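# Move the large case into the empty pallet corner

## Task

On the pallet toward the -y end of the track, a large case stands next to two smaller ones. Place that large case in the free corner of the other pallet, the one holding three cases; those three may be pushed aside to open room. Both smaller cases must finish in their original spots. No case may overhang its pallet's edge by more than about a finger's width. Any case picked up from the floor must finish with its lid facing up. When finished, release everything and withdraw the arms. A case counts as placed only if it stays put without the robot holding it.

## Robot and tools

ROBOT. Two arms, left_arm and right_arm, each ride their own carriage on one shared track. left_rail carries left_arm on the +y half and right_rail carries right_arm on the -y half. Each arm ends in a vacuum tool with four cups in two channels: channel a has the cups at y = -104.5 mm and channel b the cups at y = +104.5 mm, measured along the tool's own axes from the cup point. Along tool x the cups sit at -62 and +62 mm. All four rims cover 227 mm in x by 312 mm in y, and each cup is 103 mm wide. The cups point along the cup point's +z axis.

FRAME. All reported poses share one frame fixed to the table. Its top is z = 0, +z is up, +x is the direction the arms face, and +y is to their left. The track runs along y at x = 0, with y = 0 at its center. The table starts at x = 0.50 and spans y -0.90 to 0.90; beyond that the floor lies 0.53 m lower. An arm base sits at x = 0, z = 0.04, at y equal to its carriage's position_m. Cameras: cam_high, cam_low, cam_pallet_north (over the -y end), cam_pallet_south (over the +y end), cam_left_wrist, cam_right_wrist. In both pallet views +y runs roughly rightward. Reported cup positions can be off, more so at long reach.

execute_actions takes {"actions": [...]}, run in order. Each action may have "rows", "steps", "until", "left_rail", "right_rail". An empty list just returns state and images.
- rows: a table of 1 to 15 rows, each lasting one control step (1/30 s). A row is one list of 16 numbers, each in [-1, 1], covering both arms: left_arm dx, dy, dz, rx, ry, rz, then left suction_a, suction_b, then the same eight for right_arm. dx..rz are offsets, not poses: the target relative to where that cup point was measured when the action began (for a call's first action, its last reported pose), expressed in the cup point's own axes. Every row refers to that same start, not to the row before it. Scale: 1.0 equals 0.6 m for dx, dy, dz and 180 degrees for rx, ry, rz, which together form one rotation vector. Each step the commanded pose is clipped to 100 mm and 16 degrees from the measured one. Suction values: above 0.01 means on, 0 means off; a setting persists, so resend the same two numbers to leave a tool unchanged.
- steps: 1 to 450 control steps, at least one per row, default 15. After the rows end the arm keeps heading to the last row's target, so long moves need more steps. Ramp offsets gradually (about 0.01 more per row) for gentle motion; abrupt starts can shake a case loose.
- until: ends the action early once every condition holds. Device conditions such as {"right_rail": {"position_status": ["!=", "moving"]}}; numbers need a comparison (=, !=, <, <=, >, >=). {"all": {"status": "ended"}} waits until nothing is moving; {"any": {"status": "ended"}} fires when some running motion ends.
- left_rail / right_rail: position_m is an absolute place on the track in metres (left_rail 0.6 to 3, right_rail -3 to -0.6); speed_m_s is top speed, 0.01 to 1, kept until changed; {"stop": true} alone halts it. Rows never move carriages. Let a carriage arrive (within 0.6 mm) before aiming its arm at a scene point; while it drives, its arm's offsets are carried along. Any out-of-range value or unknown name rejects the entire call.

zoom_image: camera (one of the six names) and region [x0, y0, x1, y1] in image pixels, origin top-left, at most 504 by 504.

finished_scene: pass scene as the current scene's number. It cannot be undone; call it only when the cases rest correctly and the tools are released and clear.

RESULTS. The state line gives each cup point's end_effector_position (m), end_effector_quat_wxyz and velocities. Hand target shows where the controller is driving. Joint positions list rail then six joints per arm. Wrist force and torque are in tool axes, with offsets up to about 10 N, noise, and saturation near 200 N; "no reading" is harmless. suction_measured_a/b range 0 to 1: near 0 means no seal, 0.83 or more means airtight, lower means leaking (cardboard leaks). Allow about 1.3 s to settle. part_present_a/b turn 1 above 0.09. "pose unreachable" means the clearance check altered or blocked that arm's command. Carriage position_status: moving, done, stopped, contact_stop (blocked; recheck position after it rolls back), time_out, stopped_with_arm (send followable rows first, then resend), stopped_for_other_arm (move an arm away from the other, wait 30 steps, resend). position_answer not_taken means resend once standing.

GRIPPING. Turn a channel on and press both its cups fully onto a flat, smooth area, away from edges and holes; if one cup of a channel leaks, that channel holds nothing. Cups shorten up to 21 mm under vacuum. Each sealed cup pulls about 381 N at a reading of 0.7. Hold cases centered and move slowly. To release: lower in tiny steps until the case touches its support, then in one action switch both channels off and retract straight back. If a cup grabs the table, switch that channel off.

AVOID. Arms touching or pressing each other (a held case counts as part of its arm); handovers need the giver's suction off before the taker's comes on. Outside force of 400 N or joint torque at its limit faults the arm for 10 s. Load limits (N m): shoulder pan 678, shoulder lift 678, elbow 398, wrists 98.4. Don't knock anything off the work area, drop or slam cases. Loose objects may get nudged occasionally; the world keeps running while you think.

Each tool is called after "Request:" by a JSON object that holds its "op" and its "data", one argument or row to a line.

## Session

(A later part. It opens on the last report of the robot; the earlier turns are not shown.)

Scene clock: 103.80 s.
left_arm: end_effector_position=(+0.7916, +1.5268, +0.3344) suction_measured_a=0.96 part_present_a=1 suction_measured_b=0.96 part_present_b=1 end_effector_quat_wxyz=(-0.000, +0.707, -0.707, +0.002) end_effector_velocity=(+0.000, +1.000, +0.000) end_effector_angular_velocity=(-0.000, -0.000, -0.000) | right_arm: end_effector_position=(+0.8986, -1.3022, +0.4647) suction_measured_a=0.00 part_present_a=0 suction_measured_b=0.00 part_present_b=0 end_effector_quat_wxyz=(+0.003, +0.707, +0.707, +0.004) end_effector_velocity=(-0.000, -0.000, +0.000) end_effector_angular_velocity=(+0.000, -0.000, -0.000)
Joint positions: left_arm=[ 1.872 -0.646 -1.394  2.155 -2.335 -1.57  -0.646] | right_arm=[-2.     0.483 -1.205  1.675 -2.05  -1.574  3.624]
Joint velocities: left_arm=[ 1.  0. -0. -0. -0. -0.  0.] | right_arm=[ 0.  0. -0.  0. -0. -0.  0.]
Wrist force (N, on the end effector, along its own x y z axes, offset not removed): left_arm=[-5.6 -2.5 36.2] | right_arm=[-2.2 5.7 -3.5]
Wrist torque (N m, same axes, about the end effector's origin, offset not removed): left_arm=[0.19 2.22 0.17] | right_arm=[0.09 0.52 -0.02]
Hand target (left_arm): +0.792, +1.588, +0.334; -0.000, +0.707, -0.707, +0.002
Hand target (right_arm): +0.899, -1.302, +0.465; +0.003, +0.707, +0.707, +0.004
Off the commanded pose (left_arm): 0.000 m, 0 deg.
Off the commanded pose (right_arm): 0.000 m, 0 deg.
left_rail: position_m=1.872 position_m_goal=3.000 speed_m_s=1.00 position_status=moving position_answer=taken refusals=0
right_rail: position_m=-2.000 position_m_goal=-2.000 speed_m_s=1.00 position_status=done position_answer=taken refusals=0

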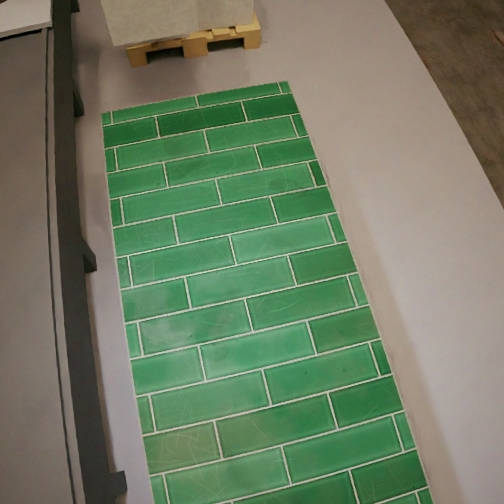

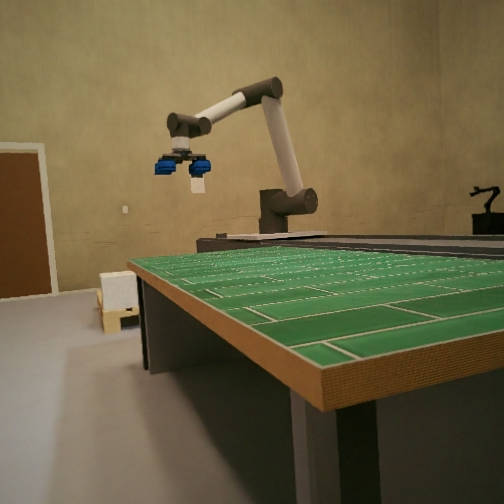

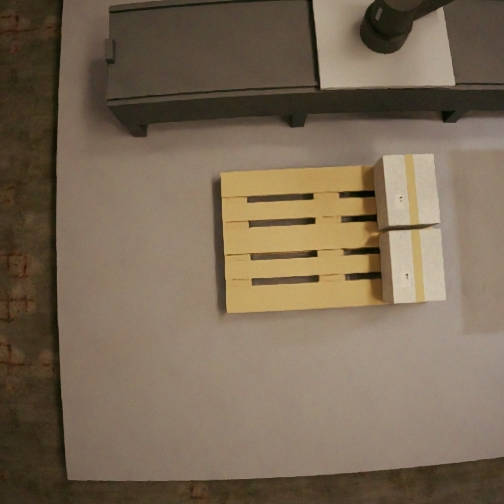

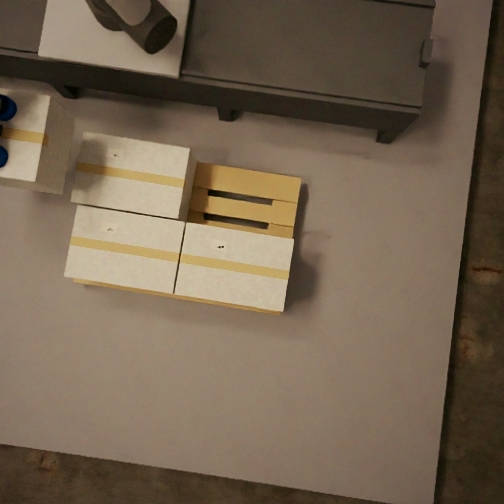

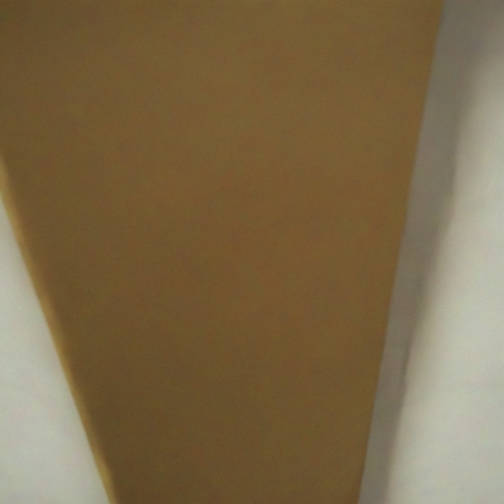

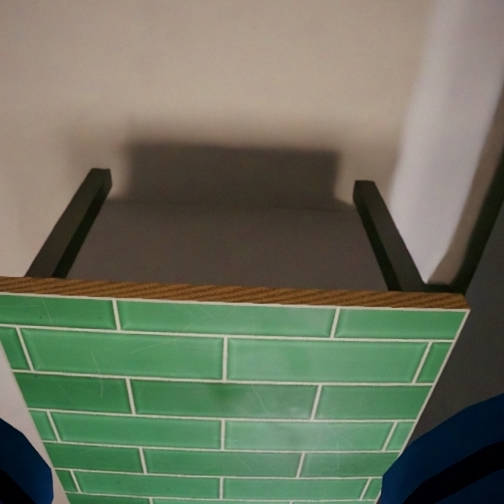

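Request:
{"op": "execute_actions", "data": {
  "actions": []
}}

Scene clock: 104.23 s.
left_arm: end_effector_position=(+0.7916, +1.9601, +0.3344) suction_measured_a=0.96 part_present_a=1 suction_measured_b=0.96 part_present_b=1 end_effector_quat_wxyz=(-0.000, +0.707, -0.707, +0.002) end_effector_velocity=(-0.000, +1.000, +0.000) end_effector_angular_velocity=(+0.000, -0.000, -0.000) | right_arm: end_effector_position=(+0.8986, -1.3022, +0.4647) suction_measured_a=0.00 part_present_a=0 suction_measured_b=0.00 part_present_b=0 end_effector_quat_wxyz=(+0.003, +0.707, +0.707, +0.004) end_effector_velocity=(-0.000, -0.000, +0.000) end_effector_angular_velocity=(+0.000, -0.000, +0.000)
Joint positions: left_arm=[ 2.305 -0.646 -1.394  2.155 -2.335 -1.57  -0.646] | right_arm=[-2.     0.483 -1.205  1.675 -2.05  -1.574  3.624]
Joint velocities: left_arm=[ 1. -0. -0.  0.  0.  0.  0.] | right_arm=[ 0.  0. -0.  0. -0.  0. -0.]
Wrist force (N, on the end effector, along its own x y z axes, offset not removed): left_arm=[-5.9 -3.4 38.3] | right_arm=[-1.2 9.7 -2.8]
Wrist torque (N m, same axes, about the end effector's origin, offset not removed): left_arm=[0.00 2.24 0.13] | right_arm=[0.73 0.10 0.01]
Hand target (left_arm): +0.792, +2.022, +0.334; -0.000, +0.707, -0.707, +0.002
Hand target (right_arm): +0.899, -1.302, +0.465; +0.003, +0.707, +0.707, +0.004
Off the commanded pose (left_arm): 0.000 m, 0 deg.
Off the commanded pose (right_arm): 0.000 m, 0 deg.
left_rail: position_m=2.305 position_m_goal=3.000 speed_m_s=1.00 position_status=moving position_answer=taken refusals=0
right_rail: position_m=-2.000 position_m_goal=-2.000 speed_m_s=1.00 position_status=done position_answer=taken refusals=0

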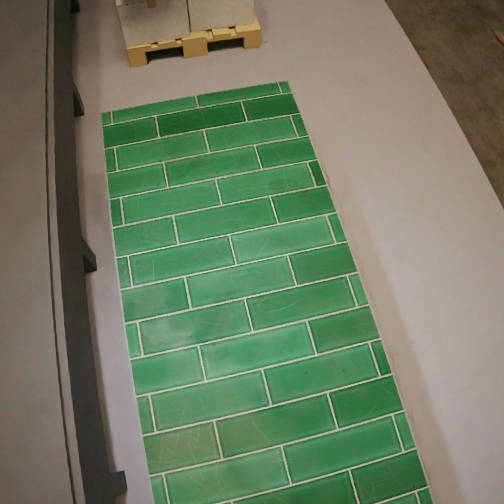

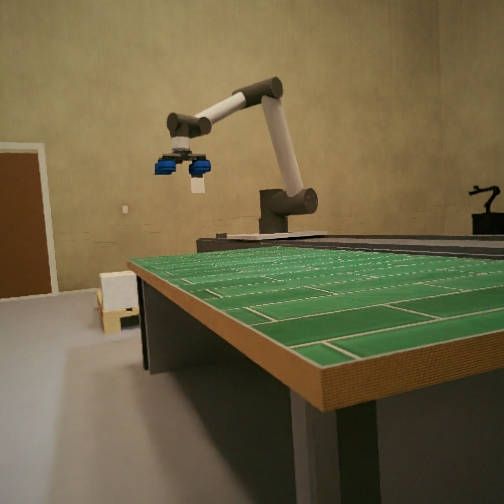

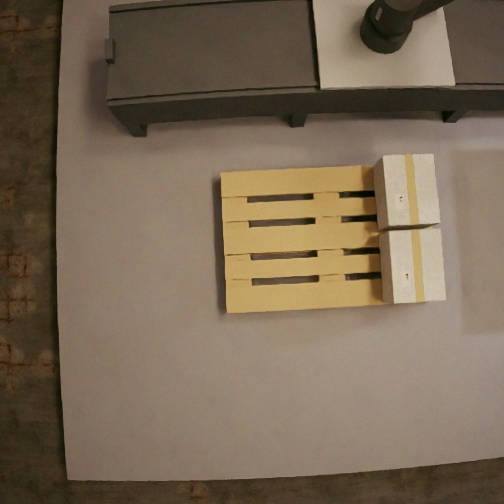

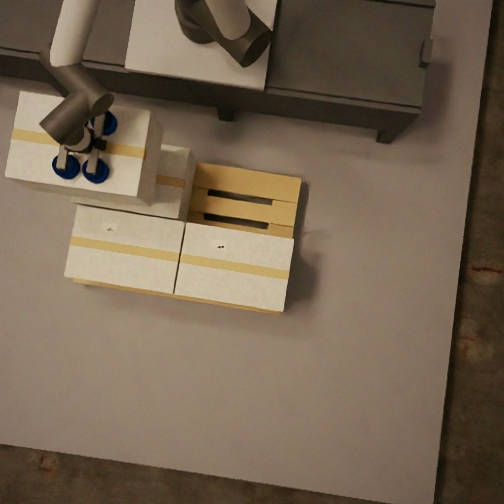

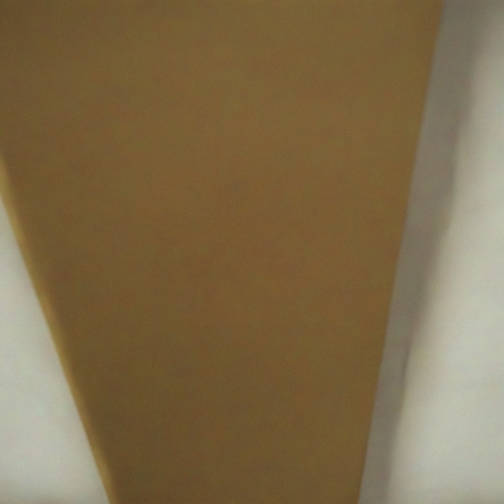

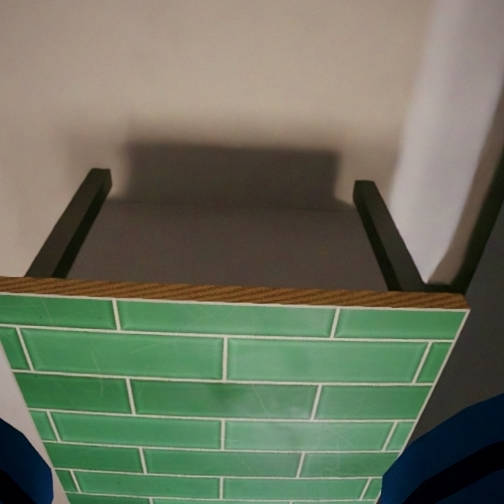

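Request:
{"op": "zoom_image", "data": {
  "camera": "cam_pallet_south",
  "region": [0, 70, 250, 300]
}}

Region (0, 70, 250, 300) of cam_pallet_south's 504x504 image, scaled by 2.016, with more detail than that image has; it fills the top 464 rows of this view, and the rest is white.

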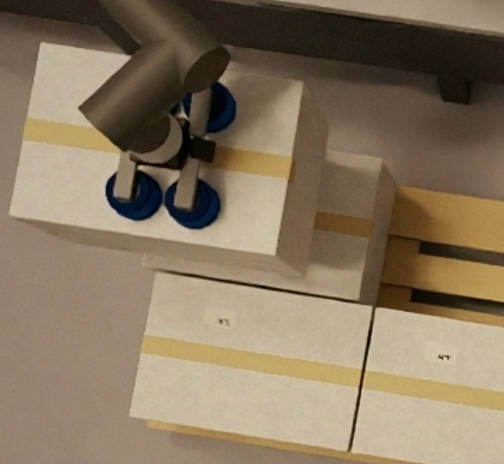

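Request:
{"op": "execute_actions", "data": {
  "actions": []
}}

Scene clock: 105.43 s.
left_arm: end_effector_position=(+0.7916, +2.6548, +0.3345) suction_measured_a=0.96 part_present_a=1 suction_measured_b=0.96 part_present_b=1 end_effector_quat_wxyz=(-0.000, +0.707, -0.707, +0.002) end_effector_velocity=(-0.000, +0.001, -0.000) end_effector_angular_velocity=(+0.002, -0.000, +0.000) | right_arm: end_effector_position=(+0.8986, -1.3022, +0.4647) suction_measured_a=0.00 part_present_a=0 suction_measured_b=0.00 part_present_b=0 end_effector_quat_wxyz=(+0.003, +0.707, +0.707, +0.004) end_effector_velocity=(+0.000, +0.000, -0.000) end_effector_angular_velocity=(-0.000, +0.000, +0.000)
Joint positions: left_arm=[ 3.    -0.646 -1.394  2.155 -2.335 -1.571 -0.646] | right_arm=[-2.     0.483 -1.205  1.675 -2.05  -1.574  3.624]
Joint velocities: left_arm=[ 0.    -0.     0.     0.     0.001  0.002 -0.   ] | right_arm=[ 0. -0.  0.  0. -0.  0. -0.]
Wrist force (N, on the end effector, along its own x y z axes, offset not removed): left_arm=[-6.3 3.5 41.0] | right_arm=[-4.0 -0.2 -3.1]
Wrist torque (N m, same axes, about the end effector's origin, offset not removed): left_arm=[-0.26 2.03 -0.03] | right_arm=[-0.48 0.75 0.00]
Hand target (left_arm): +0.792, +2.655, +0.334; -0.000, +0.707, -0.707, +0.002
Hand target (right_arm): +0.899, -1.302, +0.465; +0.003, +0.707, +0.707, +0.004
Off the commanded pose (left_arm): 0.000 m, 0 deg.
Off the commanded pose (right_arm): 0.000 m, 0 deg.
left_rail: position_m=3.000 position_m_goal=3.000 speed_m_s=1.00 position_status=done position_answer=taken refusals=0
right_rail: position_m=-2.000 position_m_goal=-2.000 speed_m_s=1.00 position_status=done position_answer=taken refusals=0

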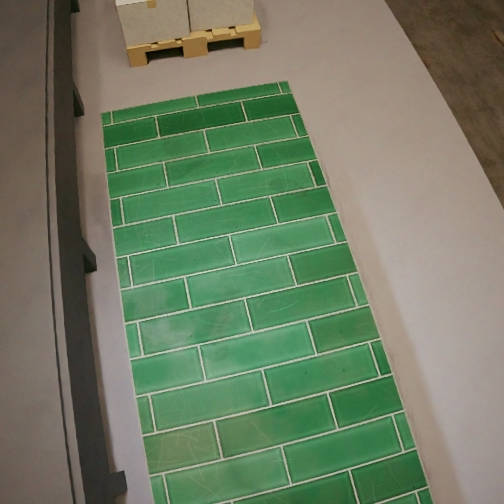

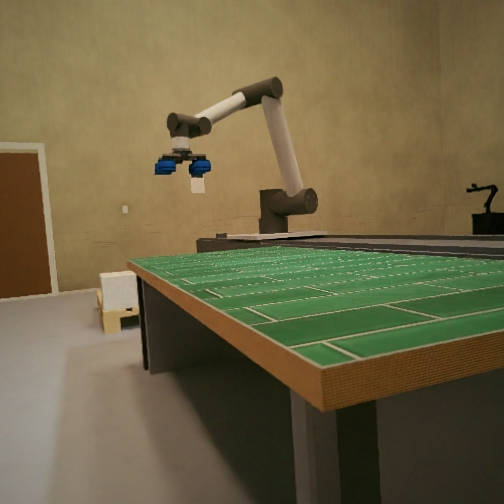

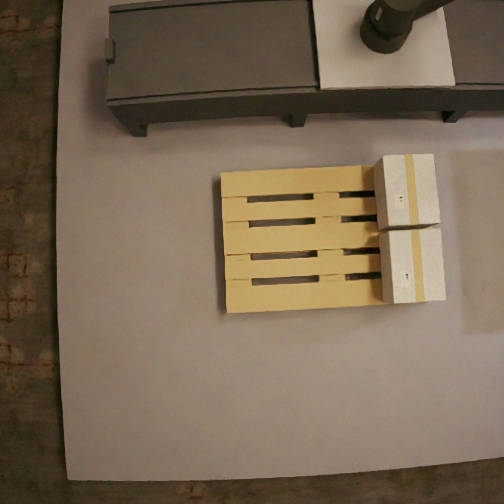

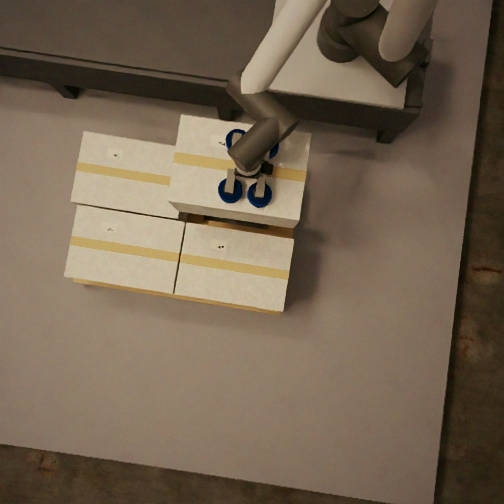

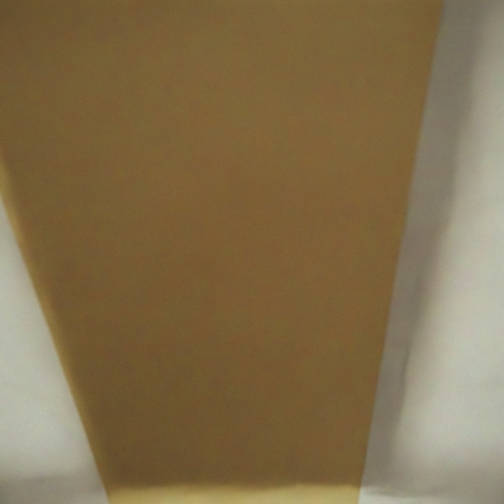

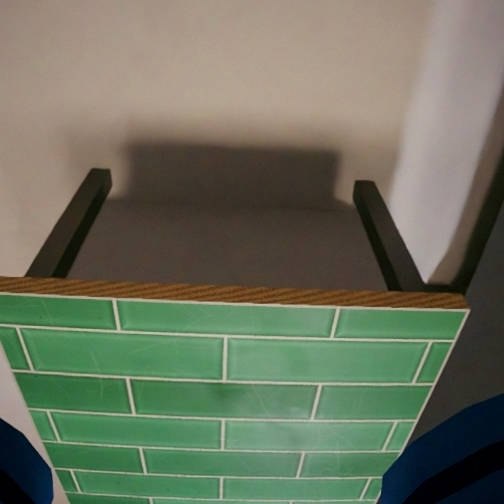

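Rail has arrived. Let me zoom on the south camera to check alignment at this height.

Request:
{"op": "zoom_image", "data": {
  "camera": "cam_pallet_south",
  "region": [130, 90, 350, 330]
}}

Region (130, 90, 350, 330) of cam_pallet_south's 504x504 image, scaled by 2.100, with more detail than that image has; it fills the left 462 columns of this view, and the rest is white.

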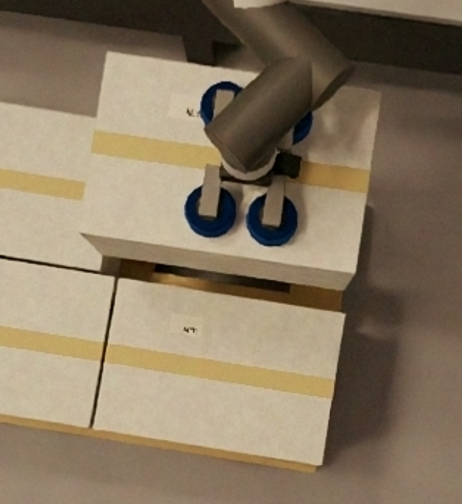

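Request:
{"op": "execute_actions", "data": {
  "actions": [
    {"rows": [
[0,0,0.006,0,0,0,1,1, 0,0,0,0,0,0,0,0],
[0,0,0.016,0,0,0,1,1, 0,0,0,0,0,0,0,0],
[0,0,0.031,0,0,0,1,1, 0,0,0,0,0,0,0,0],
[0,0,0.050,0,0,0,1,1, 0,0,0,0,0,0,0,0],
[0,0,0.073,0,0,0,1,1, 0,0,0,0,0,0,0,0],
[0,0,0.099,0,0,0,1,1, 0,0,0,0,0,0,0,0],
[0,0,0.127,0,0,0,1,1, 0,0,0,0,0,0,0,0],
[0,0,0.155,0,0,0,1,1, 0,0,0,0,0,0,0,0],
[0,0,0.181,0,0,0,1,1, 0,0,0,0,0,0,0,0],
[0,0,0.204,0,0,0,1,1, 0,0,0,0,0,0,0,0],
[0,0,0.223,0,0,0,1,1, 0,0,0,0,0,0,0,0],
[0,0,0.237,0,0,0,1,1, 0,0,0,0,0,0,0,0],
[0,0,0.246,0,0,0,1,1, 0,0,0,0,0,0,0,0],
[0,0,0.250,0,0,0,1,1, 0,0,0,0,0,0,0,0]
], "steps": 22}
  ]
}}

Request:
{"op": "zoom_image", "data": {
  "camera": "cam_pallet_south",
  "region": [140, 100, 340, 300]
}}

Scene clock: 107.83 s.
left_arm: end_effector_position=(+0.7915, +2.6546, +0.1867) suction_measured_a=0.96 part_present_a=1 suction_measured_b=0.96 part_present_b=1 end_effector_quat_wxyz=(-0.000, +0.707, -0.707, +0.001) end_effector_velocity=(+0.008, -0.005, -0.026) end_effector_angular_velocity=(-0.007, -0.009, -0.002) | right_arm: end_effector_position=(+0.8986, -1.3022, +0.4647) suction_measured_a=0.00 part_present_a=0 suction_measured_b=0.00 part_present_b=0 end_effector_quat_wxyz=(+0.003, +0.707, +0.707, +0.004) end_effector_velocity=(+0.000, -0.000, -0.000) end_effector_angular_velocity=(-0.000, +0.000, +0.000)
Joint positions: left_arm=[ 3.    -0.646 -1.23   2.233 -2.576 -1.571 -0.646] | right_arm=[-2.     0.483 -1.205  1.675 -2.05  -1.574  3.624]
Joint velocities: left_arm=[ 0.     0.001  0.039  0.003 -0.053  0.     0.003] | right_arm=[ 0. -0.  0. -0.  0.  0. -0.]
Wrist force (N, on the end effector, along its own x y z axes, offset not removed): left_arm=[-2.7 -6.1 42.8] | right_arm=[-1.0 3.8 -0.2]
Wrist torque (N m, same axes, about the end effector's origin, offset not removed): left_arm=[0.12 2.22 0.18] | right_arm=[0.00 0.15 0.13]
Hand target (left_arm): +0.792, +2.654, +0.184; -0.000, +0.707, -0.707, +0.002
Hand target (right_arm): +0.899, -1.302, +0.465; +0.003, +0.707, +0.707, +0.004
Off the commanded pose (left_arm): 0.002 m, 0 deg.
Off the commanded pose (right_arm): 0.000 m, 0 deg.
left_rail: position_m=3.000 position_m_goal=3.000 speed_m_s=1.00 position_status=done position_answer=taken refusals=0
right_rail: position_m=-2.000 position_m_goal=-2.000 speed_m_s=1.00 position_status=done position_answer=taken refusals=0

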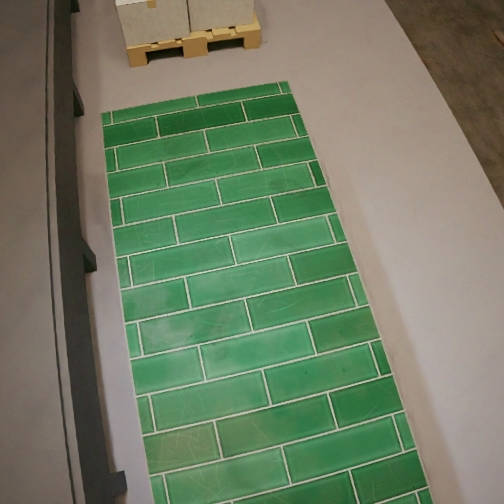

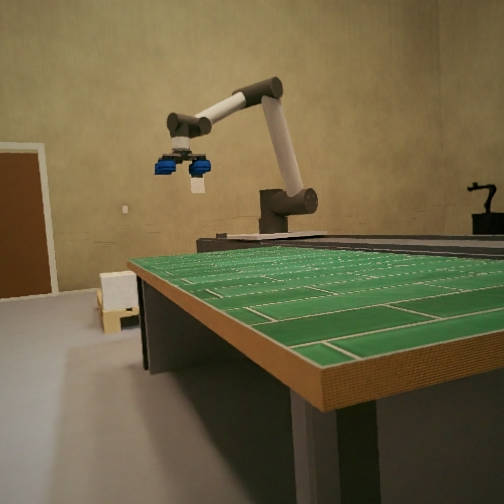

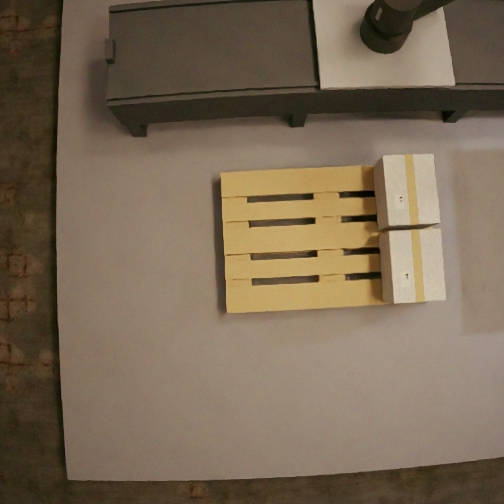

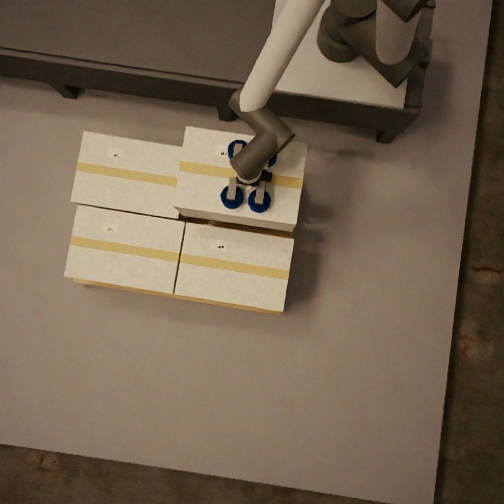

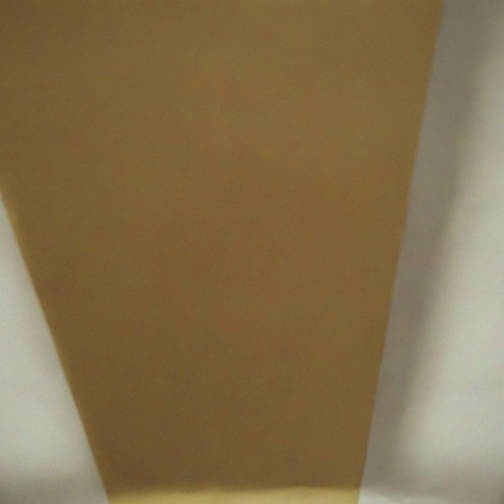

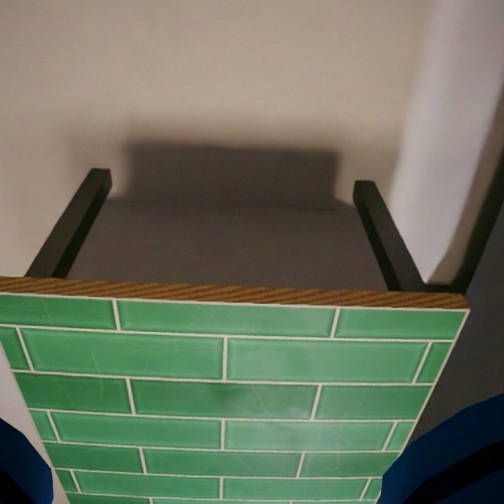

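Region (140, 100, 340, 300) of cam_pallet_south's 504x504 image, scaled by 2.520, with more detail than that image has.

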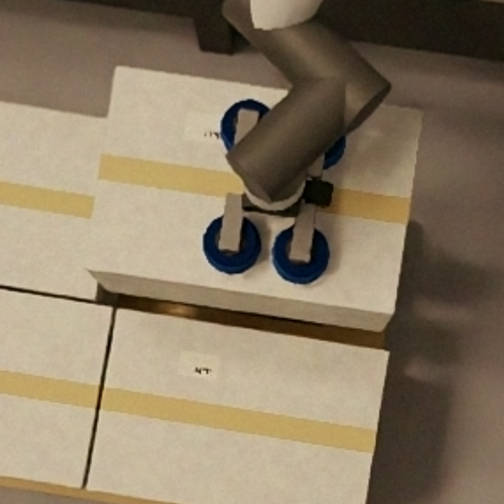

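Request:
{"op": "zoom_image", "data": {
  "camera": "cam_pallet_south",
  "region": [160, 190, 240, 250]
}}

Request:
{"op": "zoom_image", "data": {
  "camera": "cam_pallet_south",
  "region": [250, 190, 330, 260]
}}

Region (160, 190, 240, 250) of cam_pallet_south's 504x504 image, scaled by 6.300, with more detail than that image has; it fills the top 378 rows of this view, and the rest is white.

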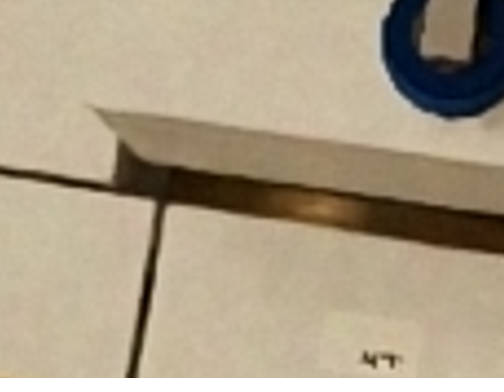

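Region (250, 190, 330, 260) of cam_pallet_south's 504x504 image, scaled by 6.300, with more detail than that image has; it fills the top 441 rows of this view, and the rest is white.

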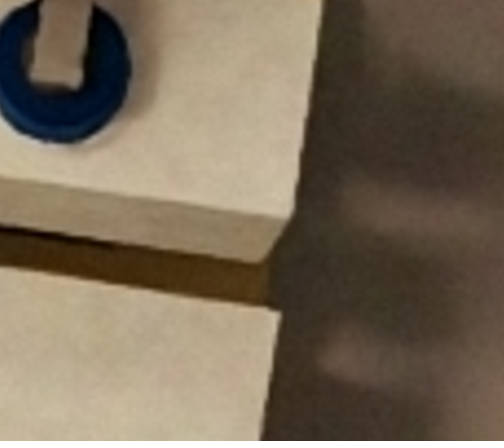

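Request:
{"op": "execute_actions", "data": {
  "actions": [
    {"rows": [
[0,-0.004,0.005,0,0,0.0006,1,1, 0,0,0,0,0,0,0,0],
[0,-0.010,0.015,0,0,0.0013,1,1, 0,0,0,0,0,0,0,0],
[0,-0.017,0.032,0,0,0.002,1,1, 0,0,0,0,0,0,0,0],
[0,-0.023,0.057,0,0,0.0027,1,1, 0,0,0,0,0,0,0,0],
[0,-0.0267,0.089,0,0,0.0033,1,1, 0,0,0,0,0,0,0,0],
[0,-0.0267,0.129,0,0,0.0033,1,1, 0,0,0,0,0,0,0,0],
[0,-0.0267,0.174,0,0,0.0033,1,1, 0,0,0,0,0,0,0,0],
[0,-0.0267,0.221,0,0,0.0033,1,1, 0,0,0,0,0,0,0,0],
[0,-0.0267,0.271,0,0,0.0033,1,1, 0,0,0,0,0,0,0,0],
[0,-0.0267,0.318,0,0,0.0033,1,1, 0,0,0,0,0,0,0,0],
[0,-0.0267,0.363,0,0,0.0033,1,1, 0,0,0,0,0,0,0,0],
[0,-0.0267,0.403,0,0,0.0033,1,1, 0,0,0,0,0,0,0,0],
[0,-0.0267,0.438,0,0,0.0033,1,1, 0,0,0,0,0,0,0,0],
[0,-0.0267,0.470,0,0,0.0033,1,1, 0,0,0,0,0,0,0,0],
[0,-0.0267,0.497,0,0,0.0033,1,1, 0,0,0,0,0,0,0,0]
], "steps": 28}
  ]
}}

Request:
{"op": "zoom_image", "data": {
  "camera": "cam_pallet_south",
  "region": [140, 120, 340, 300]
}}

Scene clock: 111.07 s.
left_arm: end_effector_position=(+0.8070, +2.6551, -0.1084) suction_measured_a=0.96 part_present_a=1 suction_measured_b=0.96 part_present_b=1 end_effector_quat_wxyz=(-0.000, +0.703, -0.711, +0.001) end_effector_velocity=(+0.016, -0.009, -0.038) end_effector_angular_velocity=(-0.009, -0.012, +0.000) | right_arm: end_effector_position=(+0.8986, -1.3022, +0.4647) suction_measured_a=0.00 part_present_a=0 suction_measured_b=0.00 part_present_b=0 end_effector_quat_wxyz=(+0.003, +0.707, +0.707, +0.004) end_effector_velocity=(-0.000, +0.000, +0.000) end_effector_angular_velocity=(-0.000, -0.000, +0.000)
Joint positions: left_arm=[ 3.    -0.635 -0.811  2.243 -3.004 -1.571 -0.624] | right_arm=[-2.     0.483 -1.205  1.675 -2.05  -1.574  3.624]
Joint velocities: left_arm=[ 0.     0.003  0.062 -0.028 -0.049 -0.     0.003] | right_arm=[ 0.  0. -0. -0. -0. -0. -0.]
Wrist force (N, on the end effector, along its own x y z axes, offset not removed): left_arm=[-5.4 -8.5 43.4] | right_arm=[-2.1 2.9 -0.2]
Wrist torque (N m, same axes, about the end effector's origin, offset not removed): left_arm=[0.20 2.85 0.19] | right_arm=[0.00 0.52 0.14]
Hand target (left_arm): +0.808, +2.654, -0.112; -0.000, +0.703, -0.711, +0.001
Hand target (right_arm): +0.899, -1.302, +0.465; +0.003, +0.707, +0.707, +0.004
Off the commanded pose (left_arm): 0.003 m, 0 deg.
Off the commanded pose (right_arm): 0.000 m, 0 deg.
left_rail: position_m=3.000 position_m_goal=3.000 speed_m_s=1.00 position_status=done position_answer=taken refusals=0
right_rail: position_m=-2.000 position_m_goal=-2.000 speed_m_s=1.00 position_status=done position_answer=taken refusals=0

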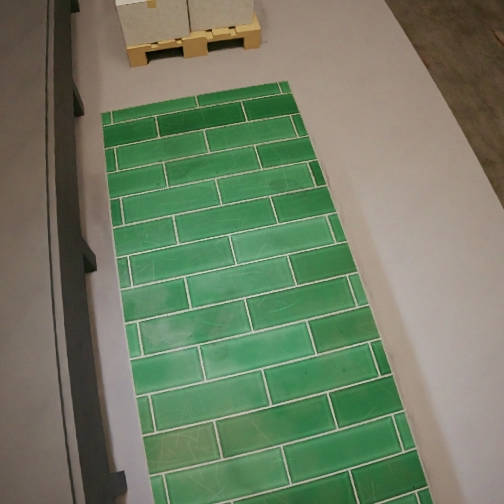

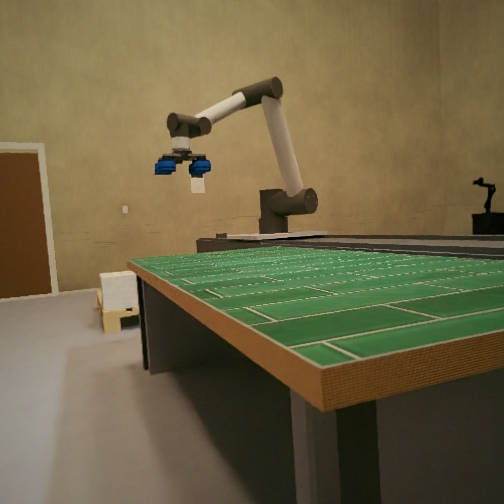

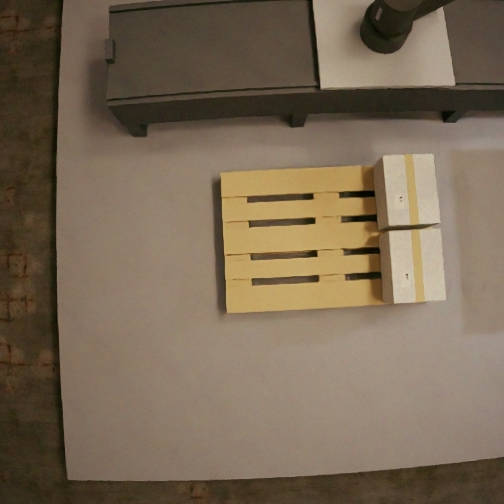

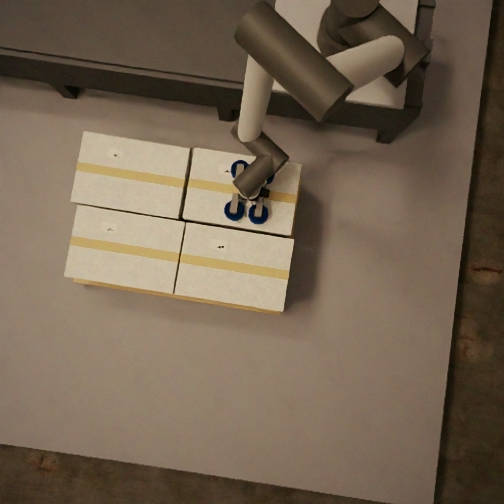

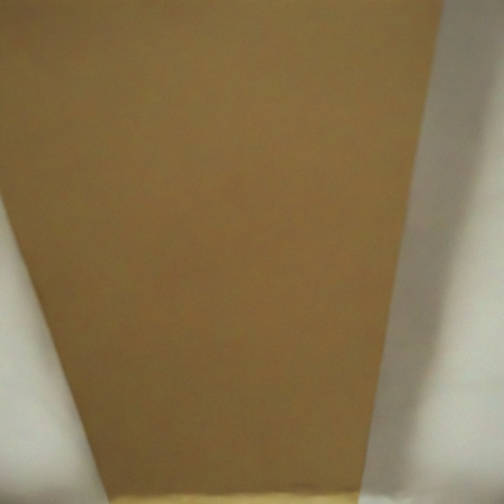

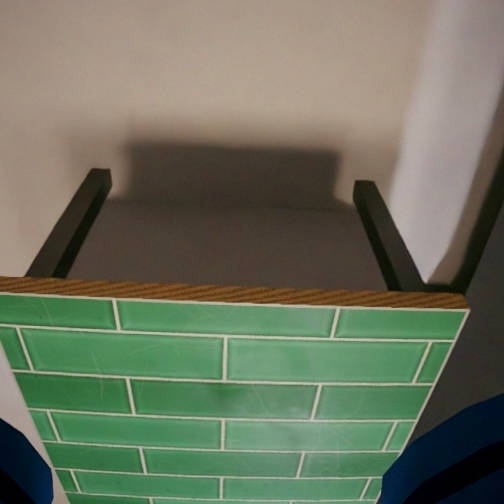

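Region (140, 120, 340, 300) of cam_pallet_south's 504x504 image, scaled by 2.520, with more detail than that image has; it fills the top 454 rows of this view, and the rest is white.

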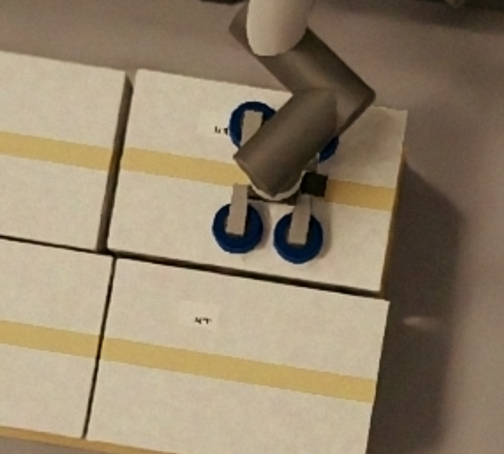

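Request:
{"op": "execute_actions", "data": {
  "actions": [
    {"rows": [
[0,0,0.008,0,0,0,1,1, 0,0,0,0,0,0,0,0],
[0,0,0.011,0,0,0,1,1, 0,0,0,0,0,0,0,0],
[0,0,0.013,0,0,0,1,1, 0,0,0,0,0,0,0,0],
[0,0,0.015,0,0,0,1,1, 0,0,0,0,0,0,0,0]
], "steps": 9}
  ]
}}

Scene clock: 112.83 s.
left_arm: end_effector_position=(+0.8072, +2.6553, -0.1166) suction_measured_a=0.96 part_present_a=1 suction_measured_b=0.96 part_present_b=1 end_effector_quat_wxyz=(-0.000, +0.703, -0.711, +0.001) end_effector_velocity=(-0.001, +0.001, -0.009) end_effector_angular_velocity=(+0.001, +0.001, -0.000) | right_arm: end_effector_position=(+0.8986, -1.3022, +0.4647) suction_measured_a=0.00 part_present_a=0 suction_measured_b=0.00 part_present_b=0 end_effector_quat_wxyz=(+0.003, +0.707, +0.707, +0.004) end_effector_velocity=(-0.000, -0.000, +0.000) end_effector_angular_velocity=(+0.000, -0.000, -0.000)
Joint positions: left_arm=[ 3.    -0.635 -0.799  2.241 -3.014 -1.571 -0.624] | right_arm=[-2.     0.483 -1.205  1.675 -2.05  -1.574  3.624]
Joint velocities: left_arm=[ 0.    -0.     0.013  0.    -0.011  0.     0.   ] | right_arm=[ 0. -0. -0.  0. -0.  0.  0.]
Wrist force (N, on the end effector, along its own x y z axes, offset not removed): left_arm=[-7.5 -0.5 40.1] | right_arm=[1.5 -7.1 4.3]
Wrist torque (N m, same axes, about the end effector's origin, offset not removed): left_arm=[0.35 2.25 0.17] | right_arm=[-1.59 -0.15 0.10]
Hand target (left_arm): +0.807, +2.655, -0.117; -0.000, +0.703, -0.711, +0.001
Hand target (right_arm): +0.899, -1.302, +0.465; +0.003, +0.707, +0.707, +0.004
Off the commanded pose (left_arm): 0.001 m, 0 deg.
Off the commanded pose (right_arm): 0.000 m, 0 deg.
left_rail: position_m=3.000 position_m_goal=3.000 speed_m_s=1.00 position_status=done position_answer=taken refusals=0
right_rail: position_m=-2.000 position_m_goal=-2.000 speed_m_s=1.00 position_status=done position_answer=taken refusals=0

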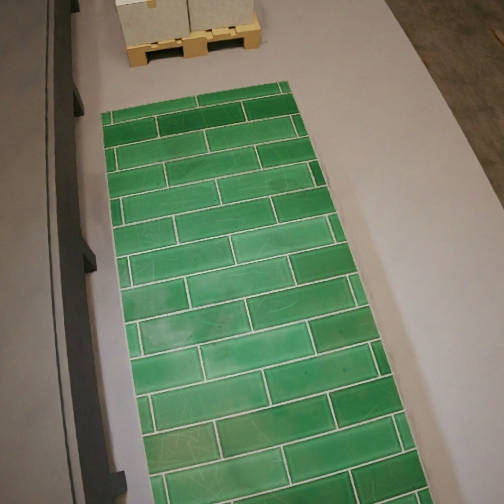

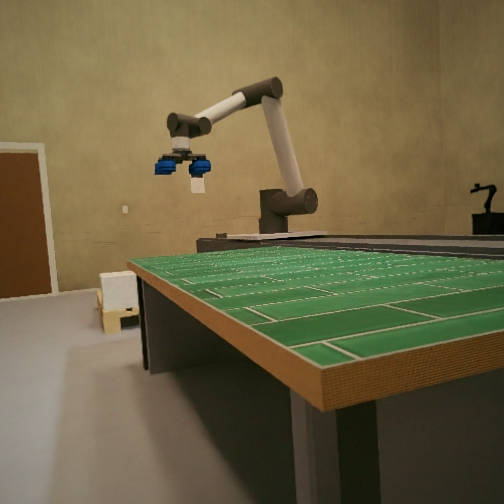

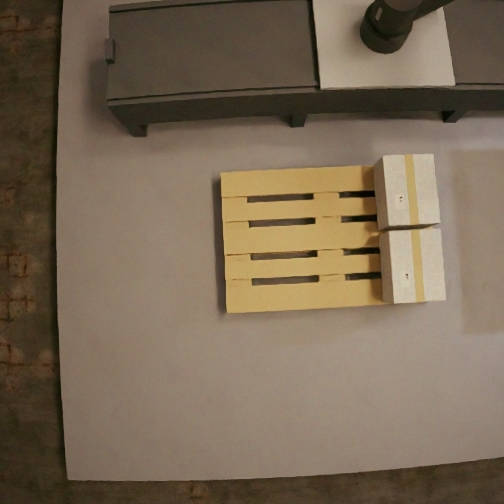

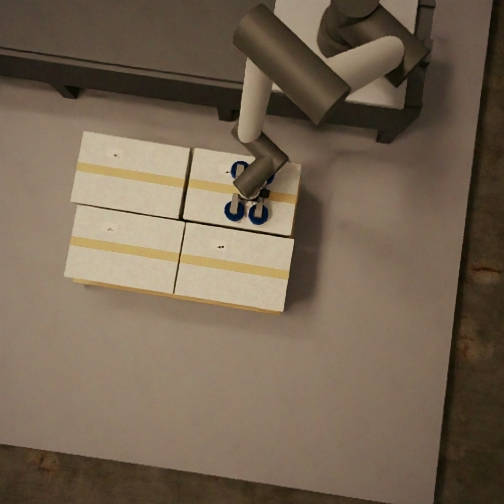

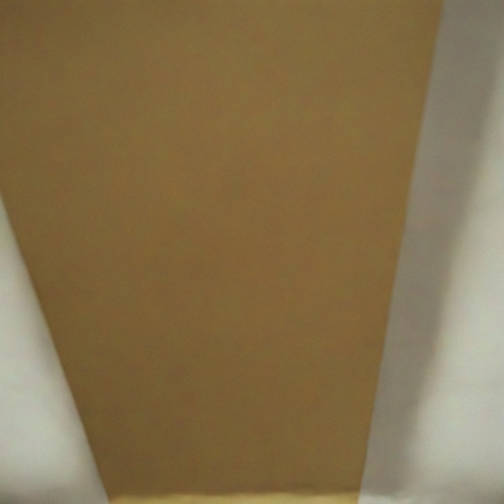

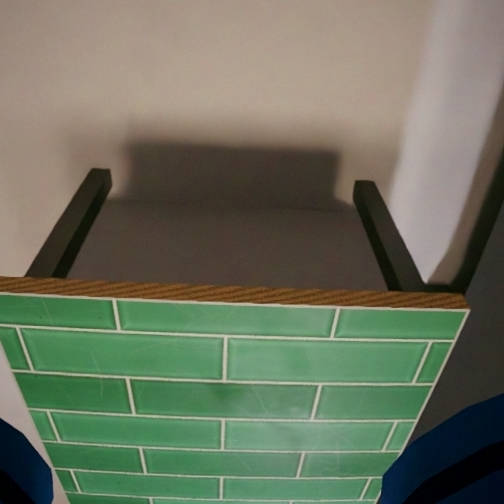

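Request:
{"op": "execute_actions", "data": {
  "actions": [
    {"rows": [
[0,0,0.003,0,0,0,1,1, 0,0,0,0,0,0,0,0],
[0,0,0.0045,0,0,0,1,1, 0,0,0,0,0,0,0,0]
], "steps": 6}
  ]
}}

Scene clock: 113.20 s.
left_arm: end_effector_position=(+0.8071, +2.6553, -0.1188) suction_measured_a=0.96 part_present_a=1 suction_measured_b=0.96 part_present_b=1 end_effector_quat_wxyz=(-0.000, +0.703, -0.711, +0.001) end_effector_velocity=(+0.001, -0.001, -0.006) end_effector_angular_velocity=(-0.001, -0.001, +0.000) | right_arm: end_effector_position=(+0.8986, -1.3022, +0.4647) suction_measured_a=0.00 part_present_a=0 suction_measured_b=0.00 part_present_b=0 end_effector_quat_wxyz=(+0.003, +0.707, +0.707, +0.004) end_effector_velocity=(-0.000, +0.000, -0.000) end_effector_angular_velocity=(+0.000, +0.000, -0.000)
Joint positions: left_arm=[ 3.    -0.635 -0.796  2.241 -3.016 -1.571 -0.624] | right_arm=[-2.     0.483 -1.205  1.675 -2.05  -1.574  3.624]
Joint velocities: left_arm=[ 0.    -0.     0.009 -0.002 -0.008 -0.    -0.   ] | right_arm=[ 0. -0.  0.  0.  0.  0.  0.]
Wrist force (N, on the end effector, along its own x y z axes, offset not removed): left_arm=[-6.6 -2.6 37.1] | right_arm=[-0.9 6.1 -4.4]
Wrist torque (N m, same axes, about the end effector's origin, offset not removed): left_arm=[-0.01 2.00 0.12] | right_arm=[0.11 0.44 -0.06]
Hand target (left_arm): +0.807, +2.655, -0.119; -0.000, +0.703, -0.711, +0.001
Hand target (right_arm): +0.899, -1.302, +0.465; +0.003, +0.707, +0.707, +0.004
Off the commanded pose (left_arm): 0.001 m, 0 deg.
Off the commanded pose (right_arm): 0.000 m, 0 deg.
left_rail: position_m=3.000 position_m_goal=3.000 speed_m_s=1.00 position_status=done position_answer=taken refusals=0
right_rail: position_m=-2.000 position_m_goal=-2.000 speed_m_s=1.00 position_status=done position_answer=taken refusals=0

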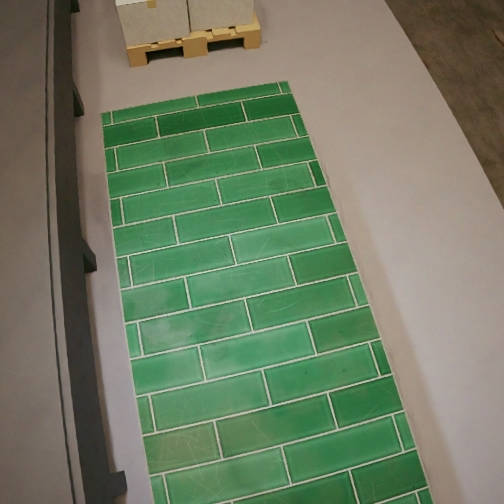

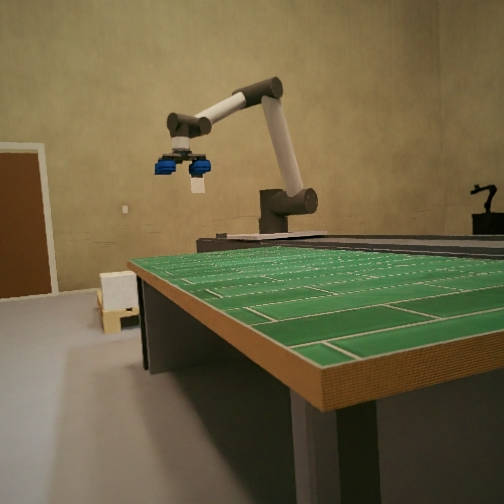

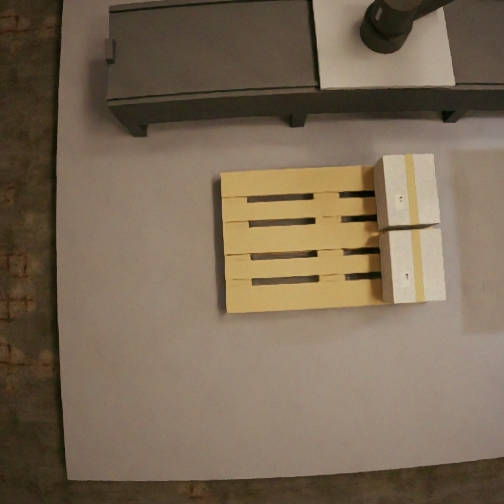

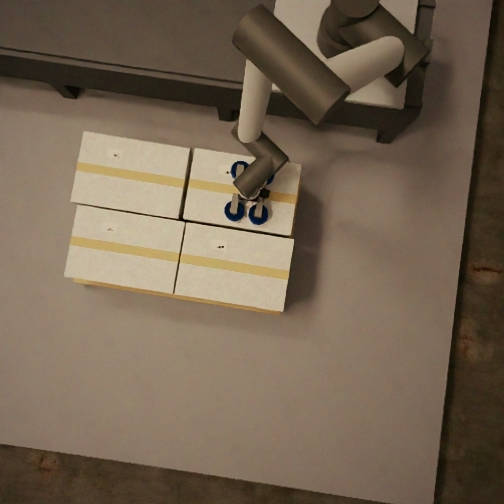

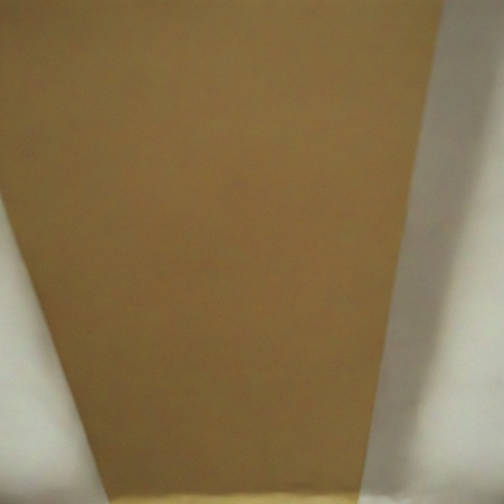

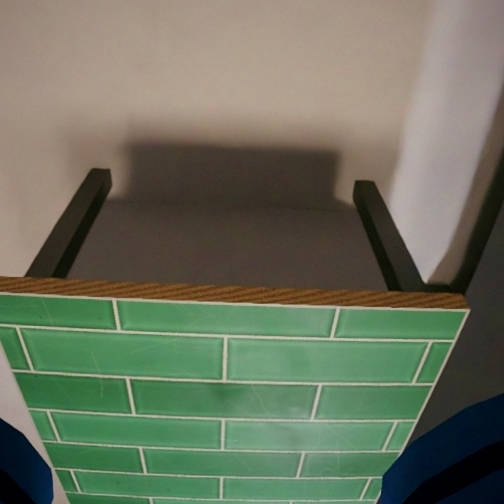

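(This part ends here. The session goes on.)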